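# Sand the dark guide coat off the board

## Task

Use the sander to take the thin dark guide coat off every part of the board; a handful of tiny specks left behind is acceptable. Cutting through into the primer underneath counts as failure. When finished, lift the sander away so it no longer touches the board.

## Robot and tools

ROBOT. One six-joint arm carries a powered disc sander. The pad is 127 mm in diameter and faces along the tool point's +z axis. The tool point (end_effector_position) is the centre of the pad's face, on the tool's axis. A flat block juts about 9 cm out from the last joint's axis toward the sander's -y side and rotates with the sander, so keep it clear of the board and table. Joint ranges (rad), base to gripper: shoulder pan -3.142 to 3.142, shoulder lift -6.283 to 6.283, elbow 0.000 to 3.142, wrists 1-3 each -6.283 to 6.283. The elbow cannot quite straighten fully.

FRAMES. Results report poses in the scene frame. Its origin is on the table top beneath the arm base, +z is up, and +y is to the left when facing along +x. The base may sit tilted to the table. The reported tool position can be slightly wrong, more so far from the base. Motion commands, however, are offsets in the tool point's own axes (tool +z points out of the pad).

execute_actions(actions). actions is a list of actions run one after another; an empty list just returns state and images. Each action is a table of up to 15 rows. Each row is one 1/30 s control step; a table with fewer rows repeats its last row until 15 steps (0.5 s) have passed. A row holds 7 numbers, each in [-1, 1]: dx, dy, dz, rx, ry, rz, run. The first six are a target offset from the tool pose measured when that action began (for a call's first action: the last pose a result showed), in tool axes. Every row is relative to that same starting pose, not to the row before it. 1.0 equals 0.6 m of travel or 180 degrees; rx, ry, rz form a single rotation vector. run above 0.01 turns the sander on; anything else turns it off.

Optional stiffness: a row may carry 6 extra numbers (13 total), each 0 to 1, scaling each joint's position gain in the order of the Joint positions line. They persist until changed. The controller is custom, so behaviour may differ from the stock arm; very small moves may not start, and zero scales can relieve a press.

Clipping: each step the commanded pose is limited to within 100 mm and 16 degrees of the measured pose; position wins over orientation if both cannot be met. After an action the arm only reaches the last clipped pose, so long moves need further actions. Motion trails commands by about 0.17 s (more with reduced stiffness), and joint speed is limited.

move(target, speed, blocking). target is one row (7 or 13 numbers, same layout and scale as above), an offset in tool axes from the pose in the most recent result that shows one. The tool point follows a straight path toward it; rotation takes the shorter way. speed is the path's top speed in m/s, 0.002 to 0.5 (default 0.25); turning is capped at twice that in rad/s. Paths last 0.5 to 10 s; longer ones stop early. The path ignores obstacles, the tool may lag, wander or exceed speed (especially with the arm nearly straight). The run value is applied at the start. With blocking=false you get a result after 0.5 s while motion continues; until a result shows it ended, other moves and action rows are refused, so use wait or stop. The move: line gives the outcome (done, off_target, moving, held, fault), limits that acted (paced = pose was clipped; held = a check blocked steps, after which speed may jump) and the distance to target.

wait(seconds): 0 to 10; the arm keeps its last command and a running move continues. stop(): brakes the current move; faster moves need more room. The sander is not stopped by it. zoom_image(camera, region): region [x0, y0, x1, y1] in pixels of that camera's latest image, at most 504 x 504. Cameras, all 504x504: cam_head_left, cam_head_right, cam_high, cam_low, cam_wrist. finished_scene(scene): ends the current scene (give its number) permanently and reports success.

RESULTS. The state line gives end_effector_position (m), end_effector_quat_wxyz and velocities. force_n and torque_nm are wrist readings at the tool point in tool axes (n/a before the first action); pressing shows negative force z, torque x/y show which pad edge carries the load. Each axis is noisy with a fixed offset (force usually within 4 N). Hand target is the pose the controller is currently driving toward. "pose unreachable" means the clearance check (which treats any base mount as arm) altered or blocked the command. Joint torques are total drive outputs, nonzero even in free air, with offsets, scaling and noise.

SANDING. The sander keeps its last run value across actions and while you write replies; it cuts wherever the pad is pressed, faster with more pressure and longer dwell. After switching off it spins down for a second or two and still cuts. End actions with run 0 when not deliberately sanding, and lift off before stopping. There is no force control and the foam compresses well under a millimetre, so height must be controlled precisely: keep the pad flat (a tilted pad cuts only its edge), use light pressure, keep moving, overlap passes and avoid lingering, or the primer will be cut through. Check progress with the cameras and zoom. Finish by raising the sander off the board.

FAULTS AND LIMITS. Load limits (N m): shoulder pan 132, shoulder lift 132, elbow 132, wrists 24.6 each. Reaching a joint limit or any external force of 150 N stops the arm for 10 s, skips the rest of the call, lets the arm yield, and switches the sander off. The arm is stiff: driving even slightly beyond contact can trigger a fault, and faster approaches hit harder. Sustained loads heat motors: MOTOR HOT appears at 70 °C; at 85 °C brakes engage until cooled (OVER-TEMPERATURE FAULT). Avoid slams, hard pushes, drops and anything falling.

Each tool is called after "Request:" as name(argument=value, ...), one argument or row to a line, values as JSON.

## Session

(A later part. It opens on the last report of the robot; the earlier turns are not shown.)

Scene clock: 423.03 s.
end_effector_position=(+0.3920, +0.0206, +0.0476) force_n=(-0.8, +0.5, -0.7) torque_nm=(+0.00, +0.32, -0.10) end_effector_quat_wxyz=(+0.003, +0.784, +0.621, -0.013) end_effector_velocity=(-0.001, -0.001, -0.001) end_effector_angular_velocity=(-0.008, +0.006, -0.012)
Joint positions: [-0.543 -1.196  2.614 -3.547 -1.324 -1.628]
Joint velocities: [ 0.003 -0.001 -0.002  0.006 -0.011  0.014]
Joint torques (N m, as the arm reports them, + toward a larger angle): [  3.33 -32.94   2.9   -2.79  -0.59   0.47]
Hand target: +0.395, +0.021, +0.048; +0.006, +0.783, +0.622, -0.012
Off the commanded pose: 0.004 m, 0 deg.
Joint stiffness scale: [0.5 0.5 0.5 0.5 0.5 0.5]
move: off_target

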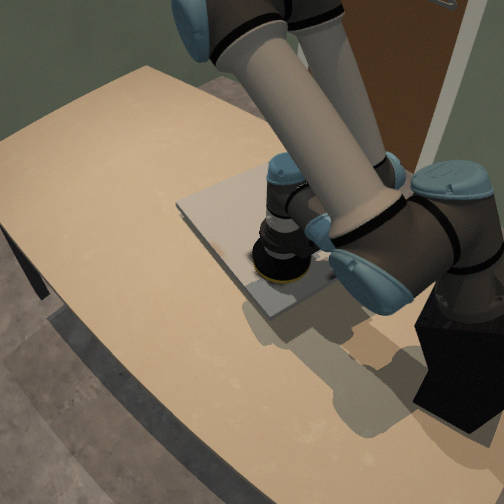

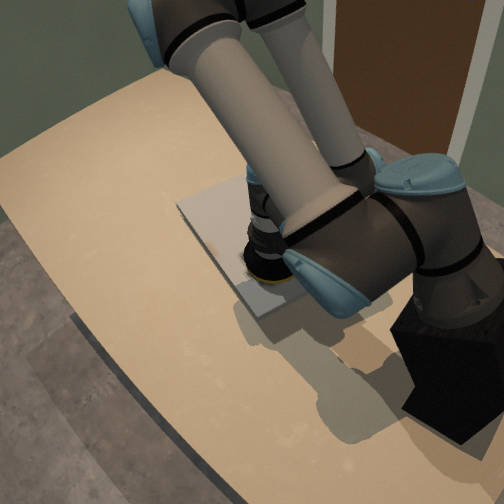

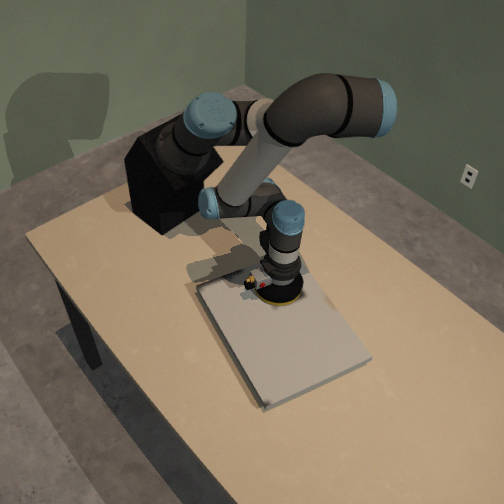

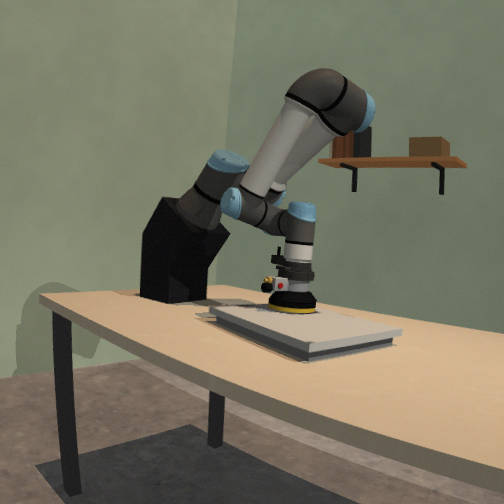

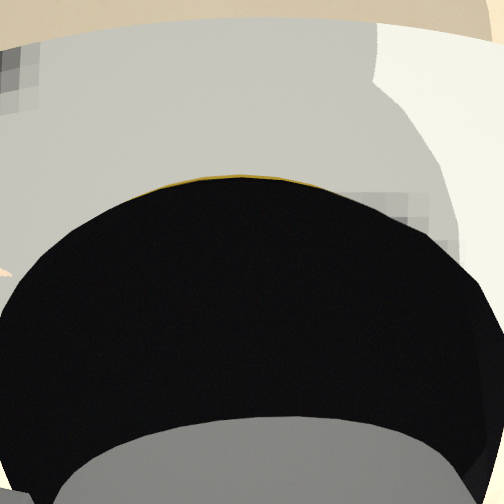

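Request:
execute_actions(
  actions=[
    [[0,0.001,0.001,-0.0004,0,0,1],[0,0.002,0.002,-0.0008,0,0,1],[0,0.003,0.003,-0.0012,-0.0002,0,1],[0,0.003,0.004,-0.0015,-0.0003,0,1],[0,0.003,0.005,-0.0015,-0.0003,0,1],[-0.0001,0.0025,0.0056,-0.0012,-0.0003,0.0001,1],[-0.0003,0.0017,0.0065,-0.0006,-0.0004,0.0002,1],[-0.0007,0.0005,0.0081,0.0002,-0.0005,0.0004,1],[-0.0012,-0.0013,0.0102,0.0014,-0.0006,0.0007,1],[-0.0017,-0.0033,0.0127,0.0029,-0.0007,0.001,1],[-0.0023,-0.0055,0.0154,0.0044,-0.0009,0.0014,1],[-0.0029,-0.0077,0.0181,0.0059,-0.001,0.0018,1],[-0.0035,-0.0098,0.0206,0.0073,-0.0012,0.0021,1],[-0.004,-0.0115,0.0227,0.0085,-0.0013,0.0024,1],[-0.0043,-0.0128,0.0242,0.0094,-0.0014,0.0026,1]],
    [[-0.0043,-0.0158,0.0159,0.0109,-0.0011,0.0026,1]],
    [[-0.0043,-0.0158,0.0159,0.0109,-0.0011,0.0026,1]],
    [[-0.0043,-0.0158,0.0159,0.0109,-0.0011,0.0026,1]],
  ],
)

Request:
execute_actions(
  actions=[
    [[-0.0034,-0.0126,0.0127,0.0087,-0.0009,0.0021,1],[-0.0026,-0.0095,0.0095,0.0065,-0.0007,0.0016,1],[-0.0017,-0.0063,0.0064,0.0044,-0.0004,0.001,1],[-0.0009,-0.0032,0.0032,0.0022,-0.0002,0.0005,0],[0,0,0,0,0,0,0],[0,0,-0.004,0,0,0,0],[0,0,-0.008,0,0,0,0],[0,0,-0.012,0,0,0,0],[0,0,-0.016,0,0,0,0],[0,0,-0.02,0,0,0,0],[0,0,-0.025,0,0,0,0],[0,0,-0.03,0,0,0,0],[0,0,-0.035,0,0,0,0],[0,0,-0.04,0,0,0,0],[0,0,-0.045,0,0,0,0]],
    [[-0.01,0,-0.02,0,0,0,0],[-0.02,0,-0.023,0,0,0,0],[-0.03,0,-0.026,0,0,0,0],[-0.04,0,-0.029,0,0,0,0],[-0.05,0,-0.032,0,0,0,0],[-0.06,0,-0.035,0,0,0,0],[-0.07,0,-0.038,0,0,0,0],[-0.08,0,-0.04,0,0,0,0],[-0.09,0,-0.042,0,0,0,0],[-0.1,0,-0.044,0,0,0,0],[-0.11,0,-0.045,0,0,0,0],[-0.12,0,-0.045,0,0,0,0],[-0.13,0,-0.045,0,0,0,0],[-0.14,0,-0.045,0,0,0,0]],
    [[-0.04,0,0,0,0,0,0]],
  ],
)

Scene clock: 426.03 s.
end_effector_position=(+0.3898, +0.0187, +0.0428) force_n=(+4.4, +1.6, -32.0) torque_nm=(-0.86, +0.71, -0.09) end_effector_quat_wxyz=(+0.004, +0.785, +0.620, -0.016) end_effector_velocity=(-0.000, -0.000, -0.000) end_effector_angular_velocity=(-0.001, +0.000, -0.001)
Joint positions: [-0.542 -1.173  2.61  -3.565 -1.33  -1.624]
Joint velocities: [-0.     0.     0.    -0.    -0.001  0.001]
Joint torques (N m, as the arm reports them, + toward a larger angle): [  2.59 -17.97   3.61   0.16  -1.38   0.48]
Hand target: +0.380, +0.019, +0.034; -0.010, +0.787, +0.616, -0.028
Off the commanded pose: 0.014 m, 2 deg.
Joint stiffness scale: [0.5 0.5 0.5 0.5 0.5 0.5]

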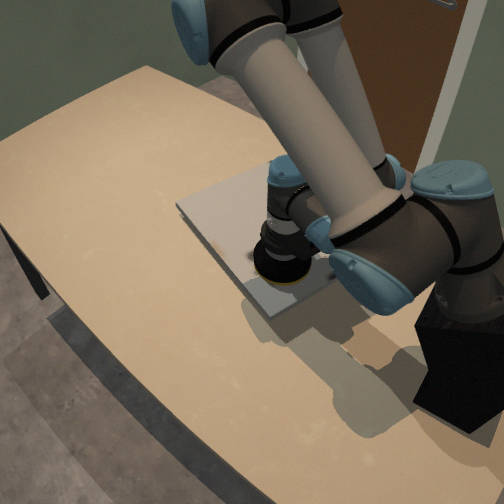

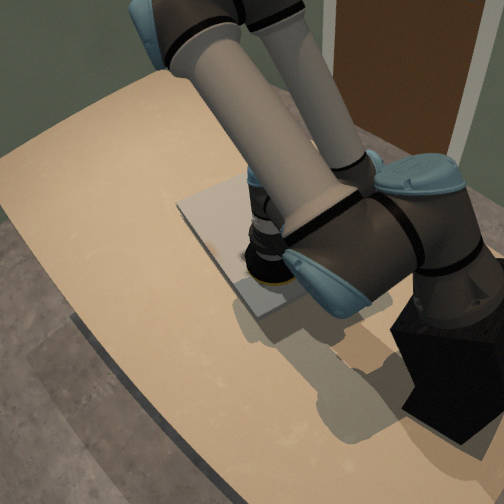

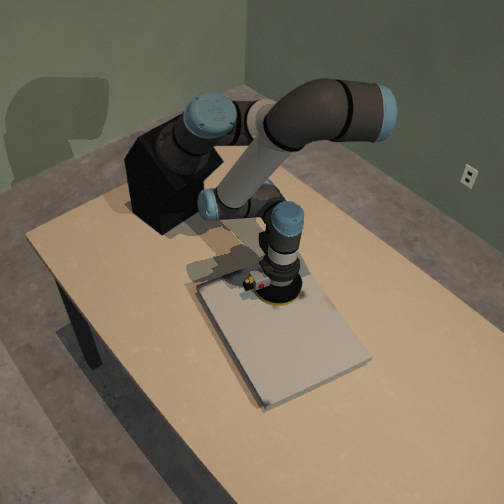

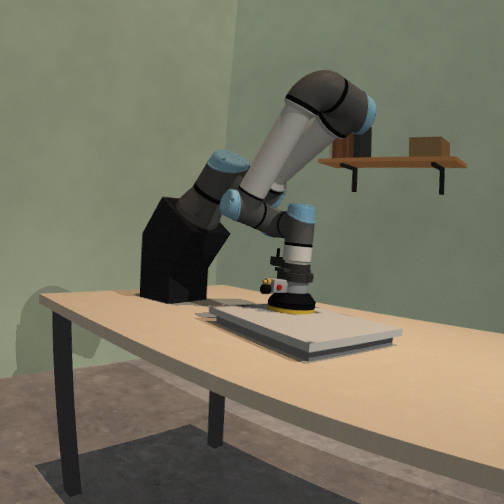

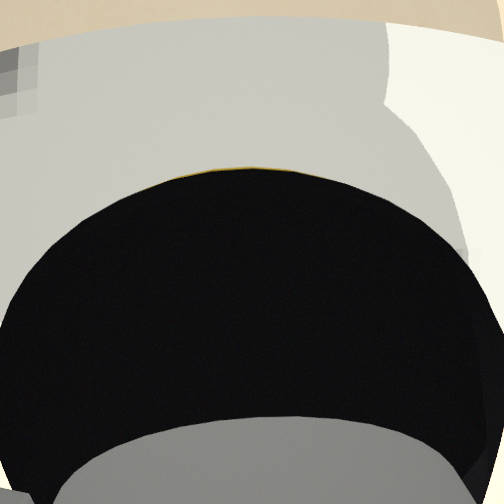

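Scene clock: 427.53 s.
end_effector_position=(+0.3759, -0.0583, +0.0789) force_n=(+3.4, +2.0, +1.9) torque_nm=(-0.01, -0.35, -0.03) end_effector_quat_wxyz=(+0.017, +0.788, +0.615, -0.020) end_effector_velocity=(+0.001, +0.002, -0.000) end_effector_angular_velocity=(+0.008, -0.004, +0.013)
Joint positions: [-0.822 -1.297  2.692 -3.466 -1.207 -1.86 ]
Joint velocities: [-0.     0.     0.    -0.     0.009 -0.013]
Joint torques (N m, as the arm reports them, + toward a larger angle): [ -1.1  -23.9    2.74  -2.76   0.23  -0.16]
Hand target: +0.374, -0.058, +0.078; +0.013, +0.788, +0.615, -0.020
Off the commanded pose: 0.002 m, 0 deg.
Joint stiffness scale: [0.5 0.5 0.5 0.5 0.5 0.5]

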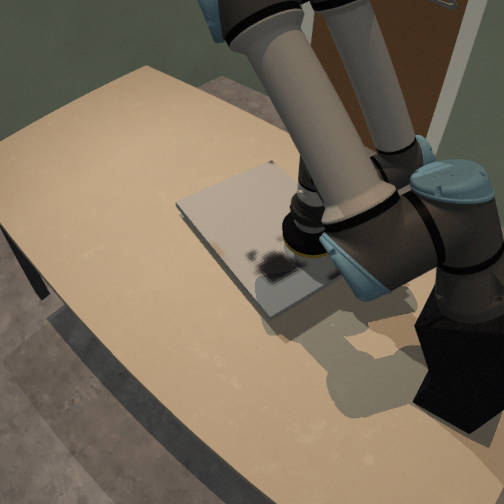

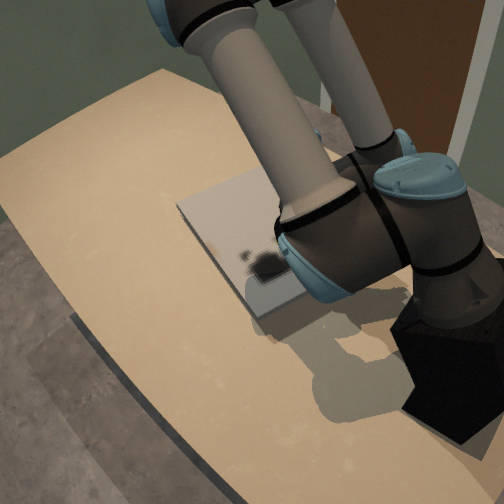

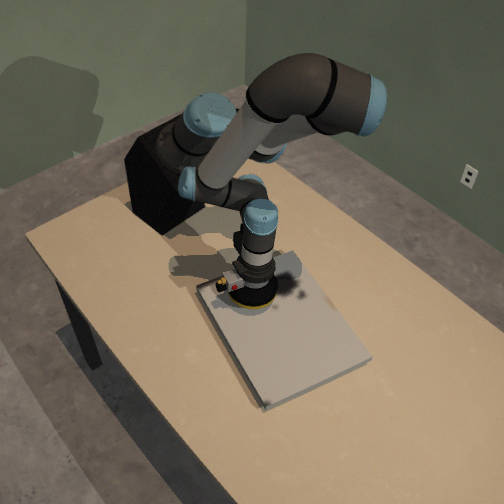

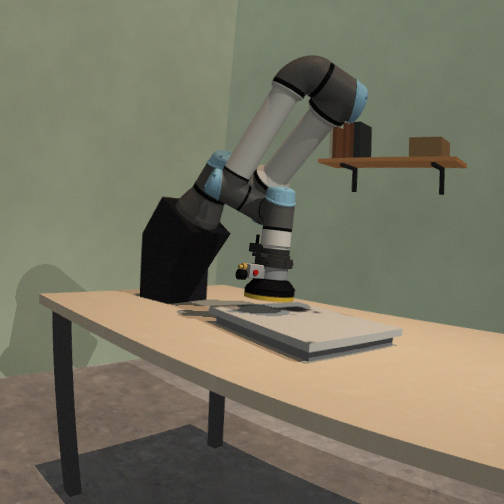

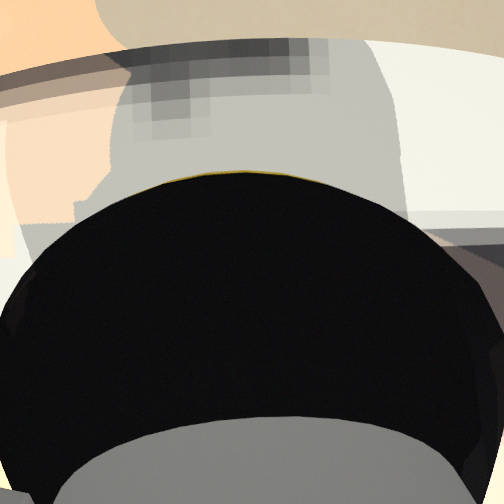

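Request:
zoom_image(
  camera="cam_head_left",
  region=[235, 225, 315, 305],
)

Request:
zoom_image(
  camera="cam_high",
  region=[180, 235, 400, 425],
)

Region (235, 225, 315, 305) of cam_head_left's 504x504 image, scaled by 6.300, with more detail than that image has.

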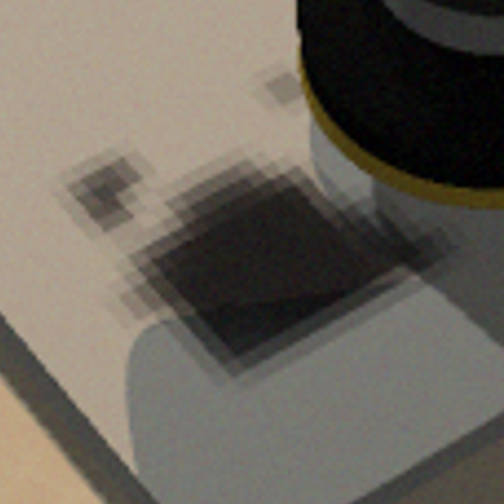

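Region (180, 235, 400, 425) of cam_high's 504x504 image, scaled by 2.291, with more detail than that image has; it fills the top 435 rows of this view, and the rest is white.

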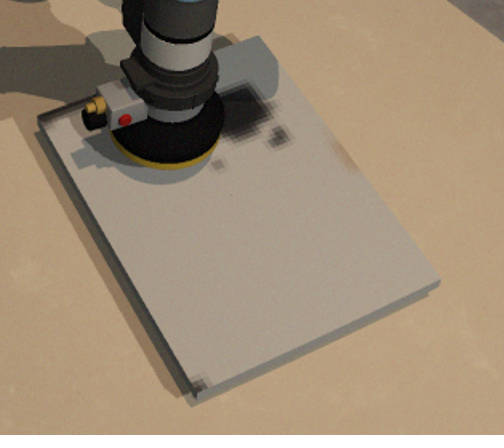

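Request:
move(
  target=[0.1862, 0.0947, 0.0403, -0.0066, 0.0168, -0.0055, 0],
  speed=0.1,
)

Scene clock: 440.57 s.
end_effector_position=(+0.4579, +0.0344, +0.0512) force_n=(+5.4, +4.6, -3.3) torque_nm=(+0.69, -0.52, -0.17) end_effector_quat_wxyz=(+0.009, +0.782, +0.623, +0.009) end_effector_velocity=(-0.004, -0.002, -0.003) end_effector_angular_velocity=(-0.006, +0.016, -0.018)
Joint positions: [-0.474 -1.271  2.476 -3.388 -1.334 -1.564]
Joint velocities: [ 0.     0.006  0.     0.008 -0.009  0.014]
Joint torques (N m, as the arm reports them, + toward a larger angle): [  3.78 -29.83  -1.39  -3.09  -0.62   0.47]
Hand target: +0.458, +0.035, +0.049; +0.009, +0.782, +0.623, +0.007
Off the commanded pose: 0.002 m, 0 deg.
Joint stiffness scale: [0.5 0.5 0.5 0.5 0.5 0.5]
move: done

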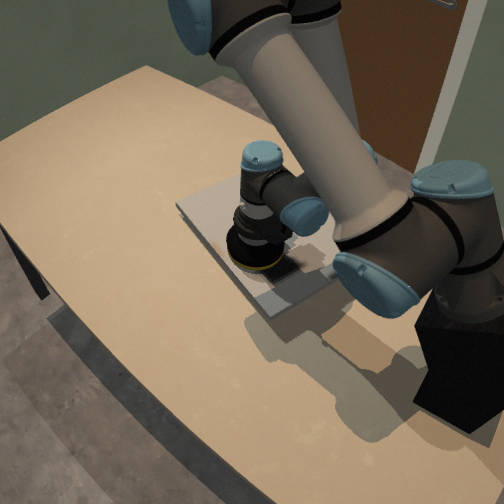

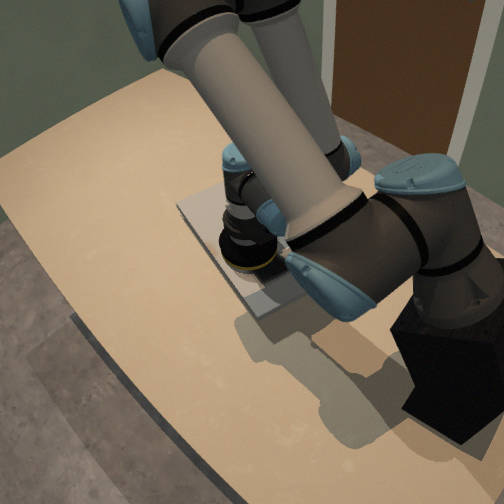

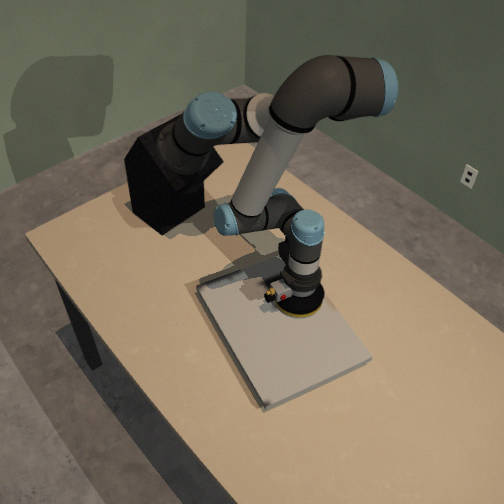

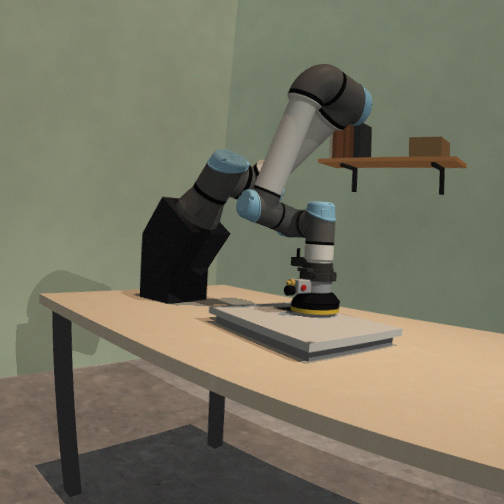

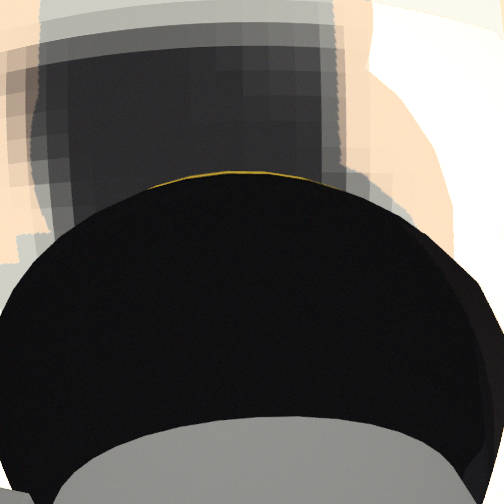

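Request:
execute_actions(
  actions=[
    [[-0.002,0,0.0006,0.0001,-0.0001,0,1],[-0.004,0,0.0012,0.0002,-0.0003,0,1],[-0.006,0,0.0018,0.0003,-0.0004,0,1],[-0.008,0,0.0024,0.0004,-0.0005,0,1],[-0.01,0,0.003,0.0005,-0.0007,0,1],[-0.012,0,0.0036,0.0006,-0.0008,0,1],[-0.0135,0,0.004,0.0007,-0.0009,0,1]],
    [[0,0,0,0,0,0,1]],
    [[0,0,0,0,0,0,1]],
    [[0,0,0.0014,0,0,0,1],[0,0,0.0028,0,0,0,1],[0,0,0.0042,0,0,0,1],[0,0,0.0056,0,0,0,1],[0,0,0.007,0,0,0,1],[-0.0001,-0.0005,0.0076,0.0003,0,0.0001,1],[-0.0003,-0.0014,0.0087,0.0009,0,0.0002,1],[-0.0005,-0.0028,0.0104,0.0018,0,0.0004,1],[-0.0009,-0.0047,0.0128,0.0031,0,0.0006,1],[-0.0013,-0.007,0.0156,0.0046,0,0.001,1],[-0.0017,-0.0095,0.0185,0.0062,0.0001,0.0013,1],[-0.0022,-0.0119,0.0215,0.0078,0.0001,0.0016,1],[-0.0026,-0.0142,0.0243,0.0092,0.0001,0.0019,1],[-0.0029,-0.0161,0.0266,0.0105,0.0001,0.0022,1],[-0.0032,-0.0175,0.0283,0.0114,0.0001,0.0024,1]],
    [[-0.0032,-0.0194,0.0174,0.0111,0.0002,0.0023,1],[-0.0032,-0.0214,0.0172,0.0109,0.0002,0.0022,1],[-0.0032,-0.0233,0.017,0.0107,0.0003,0.0021,1],[-0.0032,-0.0249,0.0166,0.0105,0.0003,0.002,1],[-0.0032,-0.026,0.0165,0.0105,0.0003,0.002,1],[-0.0032,-0.0271,0.0164,0.0104,0.0003,0.002,1],[-0.0032,-0.0283,0.0163,0.0104,0.0003,0.002,1],[-0.0032,-0.0294,0.0162,0.0103,0.0003,0.002,1],[-0.0032,-0.0305,0.0161,0.0103,0.0003,0.002,1],[-0.0032,-0.0316,0.016,0.0102,0.0003,0.0019,1],[-0.0032,-0.0327,0.0159,0.0102,0.0003,0.0019,1],[-0.0032,-0.0339,0.0158,0.0101,0.0003,0.0019,1],[-0.0032,-0.035,0.0157,0.0101,0.0003,0.0019,1],[-0.0032,-0.0361,0.0156,0.01,0.0003,0.0019,1],[-0.0032,-0.0372,0.0155,0.01,0.0003,0.0019,1]],
    [[-0.0032,-0.0266,0.0157,0.0099,0.0003,0.0019,1],[-0.0032,-0.0277,0.0156,0.0099,0.0003,0.0019,1],[-0.0032,-0.0287,0.0155,0.0098,0.0003,0.0019,1],[-0.0032,-0.0298,0.0154,0.0098,0.0003,0.0019,1],[-0.0032,-0.0308,0.0153,0.0097,0.0003,0.0019,1],[-0.0032,-0.0319,0.0152,0.0097,0.0003,0.0019,1],[-0.0032,-0.0329,0.0151,0.0096,0.0003,0.0019,1],[-0.0032,-0.034,0.0151,0.0096,0.0003,0.0018,1],[-0.0032,-0.0351,0.015,0.0096,0.0003,0.0018,1],[-0.0032,-0.0361,0.0149,0.0095,0.0003,0.0018,1],[-0.0032,-0.0372,0.0148,0.0095,0.0003,0.0018,1],[-0.0032,-0.0382,0.0147,0.0094,0.0003,0.0018,1],[-0.0032,-0.0393,0.0146,0.0094,0.0003,0.0018,1],[-0.0032,-0.0403,0.0145,0.0093,0.0003,0.0018,1],[-0.0032,-0.0414,0.0144,0.0093,0.0003,0.0018,1]],
  ],
)

Request:
execute_actions(
  actions=[
    [[-0.0032,-0.0249,0.0149,0.0093,0.0003,0.0018,1],[-0.0032,-0.026,0.0148,0.0093,0.0003,0.0018,1],[-0.0032,-0.027,0.0147,0.0092,0.0003,0.0018,1],[-0.0032,-0.0281,0.0146,0.0092,0.0003,0.0018,1],[-0.0032,-0.0292,0.0145,0.0091,0.0003,0.0018,1],[-0.0032,-0.0302,0.0144,0.0091,0.0003,0.0018,1],[-0.0032,-0.0313,0.0143,0.009,0.0003,0.0018,1],[-0.0032,-0.0324,0.0143,0.009,0.0003,0.0017,1],[-0.0032,-0.0334,0.0142,0.0089,0.0003,0.0017,1],[-0.0032,-0.0345,0.0141,0.0089,0.0003,0.0017,1],[-0.0032,-0.0355,0.014,0.0088,0.0003,0.0017,1],[-0.0032,-0.0366,0.0139,0.0088,0.0003,0.0017,1],[-0.0032,-0.0377,0.0138,0.0087,0.0003,0.0017,1],[-0.0032,-0.0387,0.0137,0.0087,0.0003,0.0017,1],[-0.0032,-0.0398,0.0136,0.0086,0.0003,0.0017,1]],
    [[-0.0032,-0.0233,0.0141,0.0086,0.0002,0.0017,1],[-0.0032,-0.0244,0.014,0.0086,0.0002,0.0017,1],[-0.0032,-0.0254,0.0139,0.0085,0.0002,0.0017,1],[-0.0032,-0.0265,0.0139,0.0085,0.0002,0.0017,1],[-0.0032,-0.0275,0.0138,0.0084,0.0002,0.0017,1],[-0.0032,-0.0286,0.0137,0.0084,0.0002,0.0017,1],[-0.0032,-0.0296,0.0136,0.0083,0.0002,0.0017,1],[-0.0032,-0.0307,0.0136,0.0083,0.0002,0.0016,1],[-0.0032,-0.0318,0.0135,0.0082,0.0002,0.0016,1],[-0.0032,-0.0328,0.0134,0.0082,0.0002,0.0016,1],[-0.0032,-0.0339,0.0133,0.0081,0.0002,0.0016,1],[-0.0032,-0.0349,0.0132,0.0081,0.0002,0.0016,1],[-0.0032,-0.036,0.0132,0.008,0.0002,0.0016,1],[-0.0032,-0.037,0.0131,0.008,0.0002,0.0016,1],[-0.0032,-0.0381,0.013,0.0079,0.0002,0.0016,1]],
    [[-0.0032,-0.0216,0.0134,0.0079,0.0002,0.0016,1],[-0.0032,-0.0227,0.0133,0.0079,0.0002,0.0016,1],[-0.0032,-0.0237,0.0133,0.0078,0.0002,0.0016,1],[-0.0032,-0.0248,0.0132,0.0078,0.0002,0.0016,1],[-0.0032,-0.0259,0.0131,0.0077,0.0002,0.0015,1],[-0.0032,-0.0269,0.013,0.0077,0.0002,0.0015,1],[-0.0032,-0.028,0.013,0.0076,0.0002,0.0015,1],[-0.0032,-0.0291,0.0129,0.0076,0.0001,0.0015,1],[-0.0032,-0.0301,0.0128,0.0075,0.0001,0.0015,1],[-0.0032,-0.0312,0.0128,0.0075,0.0001,0.0015,1],[-0.0032,-0.0322,0.0127,0.0074,0.0001,0.0014,1],[-0.0032,-0.0333,0.0126,0.0074,0.0001,0.0014,1],[-0.0032,-0.0344,0.0125,0.0073,0.0001,0.0014,1],[-0.0032,-0.0354,0.0125,0.0073,0.0001,0.0014,1],[-0.0032,-0.0365,0.0124,0.0072,0.0001,0.0014,1]],
    [[-0.0032,-0.0189,0.0131,0.0072,0.0001,0.0014,1],[-0.0032,-0.0185,0.0132,0.0073,0.0001,0.0014,1],[-0.0032,-0.0181,0.0133,0.0074,0,0.0015,1],[-0.0032,-0.0177,0.0134,0.0075,0,0.0015,1],[-0.0032,-0.0173,0.0135,0.0077,0,0.0016,1],[-0.0032,-0.0168,0.0136,0.0078,-0.0001,0.0016,1],[-0.0032,-0.0164,0.0137,0.0079,-0.0001,0.0017,1],[-0.0032,-0.016,0.0138,0.008,-0.0001,0.0017,1]],
  ],
)

Request:
execute_actions(
  actions=[
    [[-0.0026,-0.0074,0.011,0.0064,-0.0001,0.0014,1],[-0.0019,-0.0055,0.0083,0.0048,-0.0001,0.001,1],[-0.0013,-0.0037,0.0055,0.0032,0,0.0007,1],[-0.0006,-0.0018,0.0028,0.0016,0,0.0003,0],[0,0,0,0,0,0,0],[0,0,-0.004,0,0,0,0],[0,0,-0.008,0,0,0,0],[0,0,-0.012,0,0,0,0],[0,0,-0.016,0,0,0,0],[0,0,-0.02,0,0,0,0],[0,0,-0.025,0,0,0,0],[0,0,-0.03,0,0,0,0],[0,0,-0.035,0,0,0,0],[0,0,-0.04,0,0,0,0],[0,0,-0.045,0,0,0,0]],
    [[0,0.01,-0.02,0,0,0,0],[0,0.02,-0.023,0,0,0,0],[0,0.03,-0.026,0,0,0,0],[0,0.04,-0.029,0,0,0,0],[0,0.05,-0.032,0,0,0,0],[0,0.06,-0.035,0,0,0,0],[0,0.07,-0.038,0,0,0,0],[0,0.08,-0.04,0,0,0,0],[0,0.09,-0.042,0,0,0,0],[0,0.1,-0.044,0,0,0,0],[0,0.11,-0.045,0,0,0,0],[0,0.12,-0.045,0,0,0,0],[0,0.13,-0.045,0,0,0,0],[0,0.14,-0.045,0,0,0,0]],
    [[0,0.04,0,0,0,0,0]],
  ],
)

Scene clock: 450.37 s.
end_effector_position=(+0.4382, +0.0305, +0.0427) force_n=(+3.7, +7.3, -33.5) torque_nm=(+1.34, -0.57, -0.09) end_effector_quat_wxyz=(+0.008, +0.782, +0.623, +0.006) end_effector_velocity=(-0.021, +0.005, -0.000) end_effector_angular_velocity=(+0.000, +0.001, -0.001)
Joint positions: [-0.49  -1.222  2.511 -3.462 -1.329 -1.579]
Joint velocities: [ 0.     0.026  0.049 -0.074  0.     0.001]
Joint torques (N m, as the arm reports them, + toward a larger angle): [  2.64 -21.66   3.59  -0.92  -0.21   0.01]
Hand target: +0.423, +0.032, +0.034; -0.005, +0.784, +0.620, -0.004
Off the commanded pose: 0.018 m, 2 deg.
Joint stiffness scale: [0.5 0.5 0.5 0.5 0.5 0.5]

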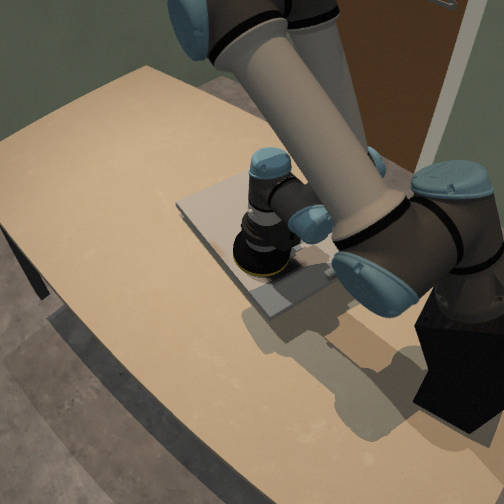

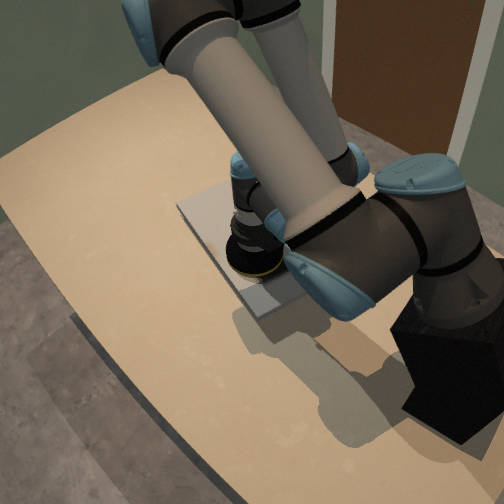

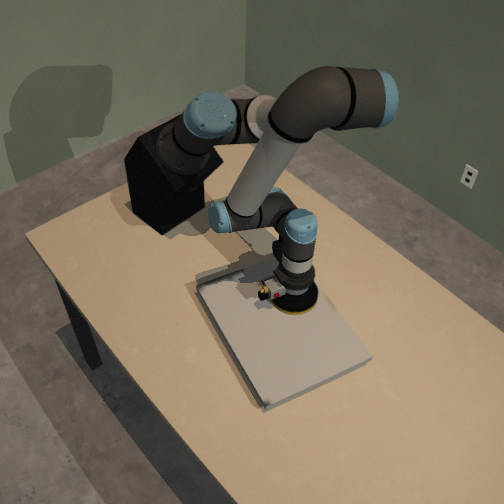

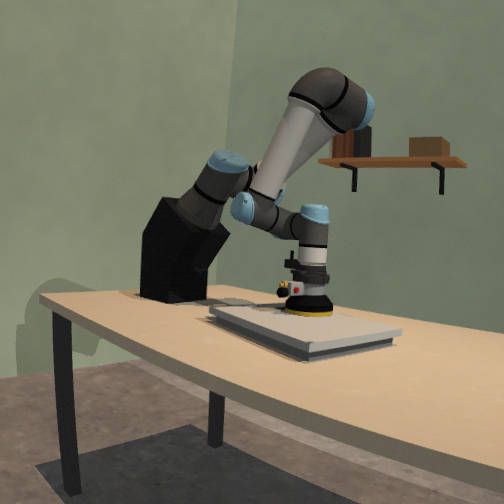

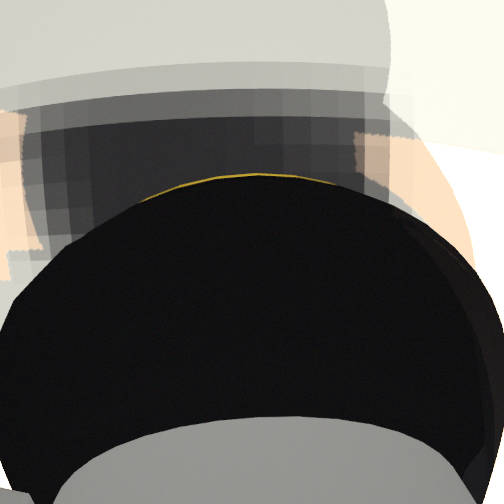

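Scene clock: 452.37 s.
end_effector_position=(+0.4091, +0.0377, +0.0429) force_n=(-3.4, +2.3, -37.5) torque_nm=(+1.03, +0.78, -0.25) end_effector_quat_wxyz=(+0.015, +0.780, +0.626, +0.011) end_effector_velocity=(-0.001, +0.000, -0.001) end_effector_angular_velocity=(+0.002, +0.005, -0.001)
Joint positions: [-0.49  -1.166  2.584 -3.608 -1.329 -1.583]
Joint velocities: [-0.    -0.    -0.     0.006  0.001 -0.   ]
Joint torques (N m, as the arm reports them, + toward a larger angle): [  3.03 -20.51   3.67  -0.5   -0.35   0.18]
Hand target: +0.402, +0.037, +0.035; +0.004, +0.782, +0.624, +0.002
Off the commanded pose: 0.011 m, 2 deg.
Joint stiffness scale: [0.5 0.5 0.5 0.5 0.5 0.5]

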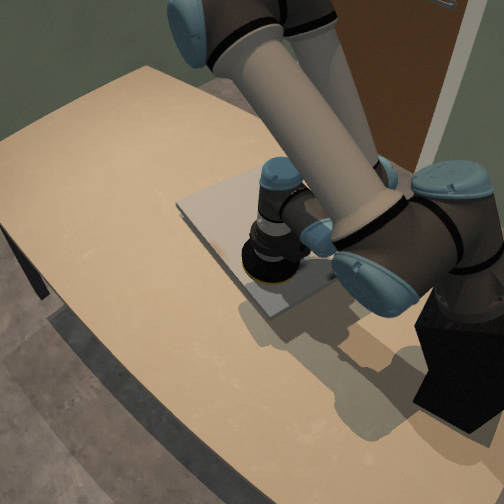

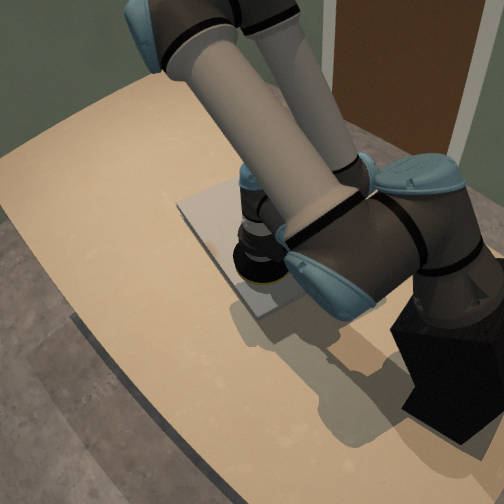

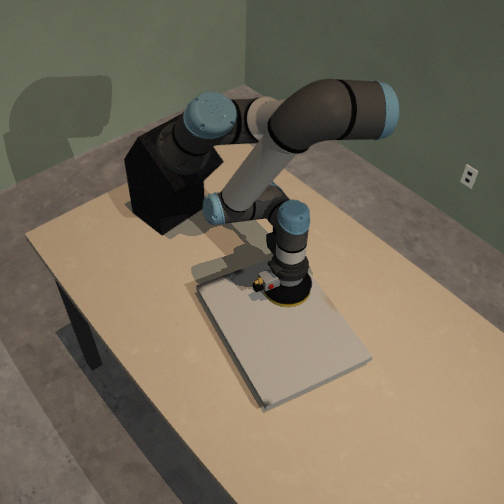

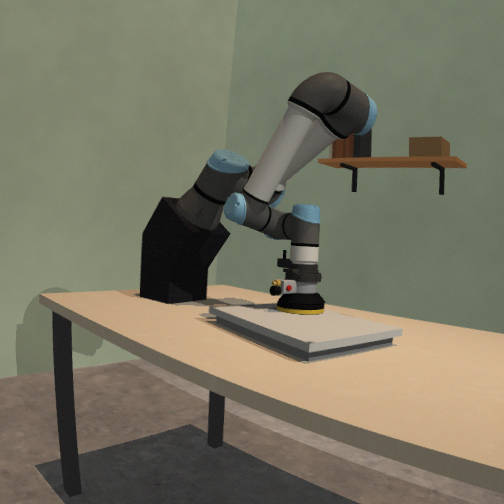

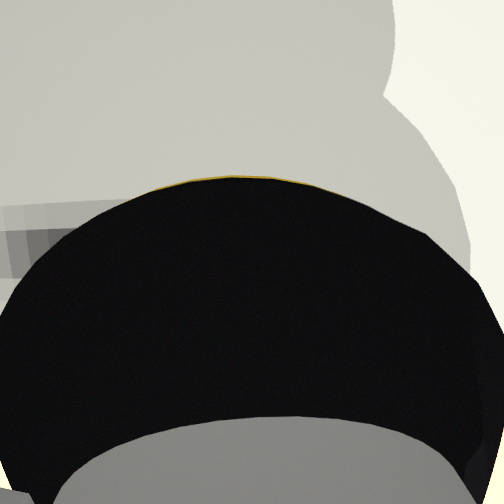

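Scene clock: 453.87 s.
end_effector_position=(+0.4892, +0.0229, +0.0866) force_n=(+4.2, +4.6, -3.2) torque_nm=(+0.59, -0.57, -0.23) end_effector_quat_wxyz=(+0.028, +0.777, +0.629, +0.021) end_effector_velocity=(-0.003, +0.000, -0.003) end_effector_angular_velocity=(+0.004, +0.013, -0.004)
Joint positions: [-0.507 -1.401  2.458 -3.277 -1.319 -1.596]
Joint velocities: [-0.     0.005  0.     0.009  0.001  0.   ]
Joint torques (N m, as the arm reports them, + toward a larger angle): [  4.03 -30.15  -2.56  -3.26  -0.43   0.34]
Hand target: +0.487, +0.024, +0.085; +0.025, +0.777, +0.628, +0.018
Off the commanded pose: 0.003 m, 0 deg.
Joint stiffness scale: [0.5 0.5 0.5 0.5 0.5 0.5]

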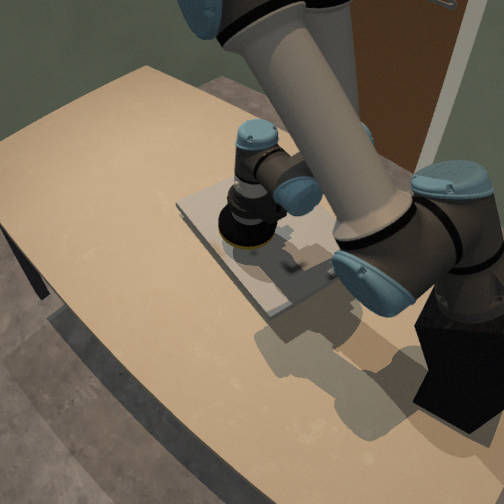

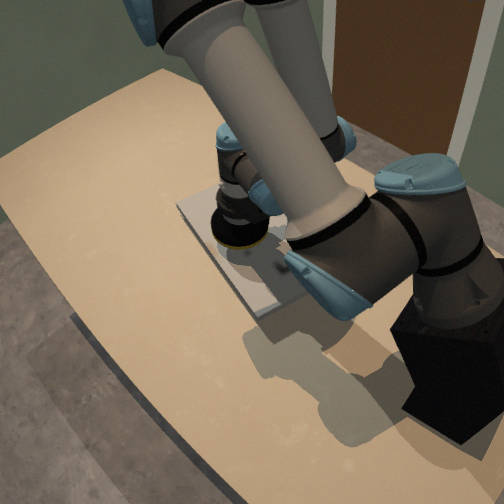

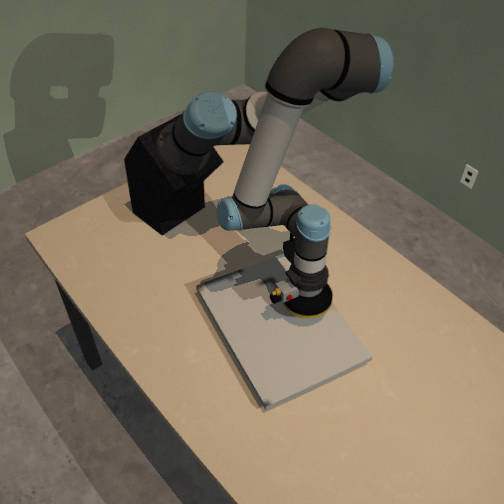

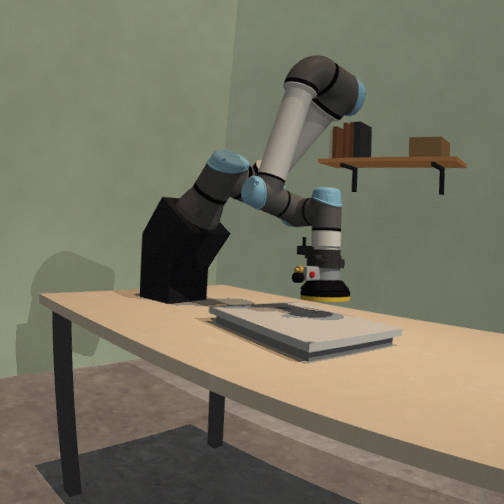

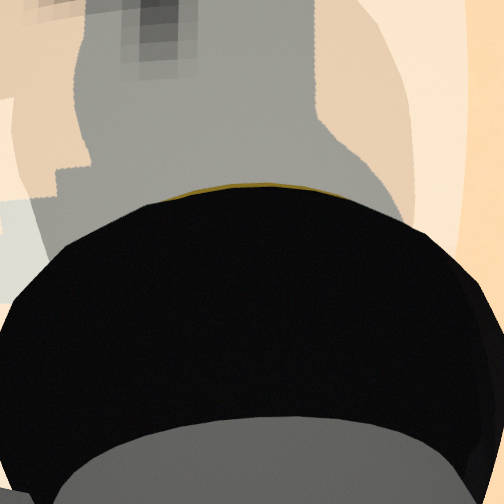

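Most of the patch is gone. Zoom to see what's left.

Request:
zoom_image(
  camera="cam_head_left",
  region=[230, 220, 350, 330],
)

Request:
zoom_image(
  camera="cam_high",
  region=[180, 235, 400, 425],
)

Region (230, 220, 350, 330) of cam_head_left's 504x504 image, scaled by 4.200, with more detail than that image has; it fills the top 462 rows of this view, and the rest is white.

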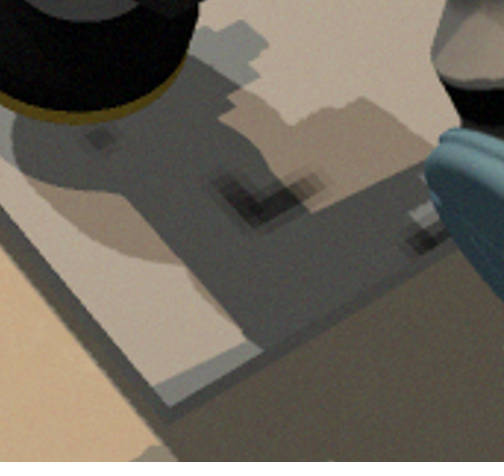

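Region (180, 235, 400, 425) of cam_high's 504x504 image, scaled by 2.291, with more detail than that image has; it fills the top 435 rows of this view, and the rest is white.

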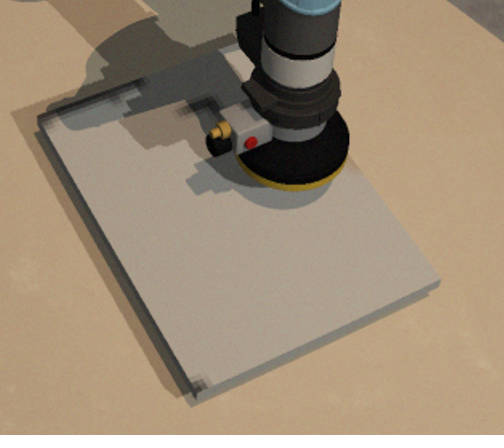

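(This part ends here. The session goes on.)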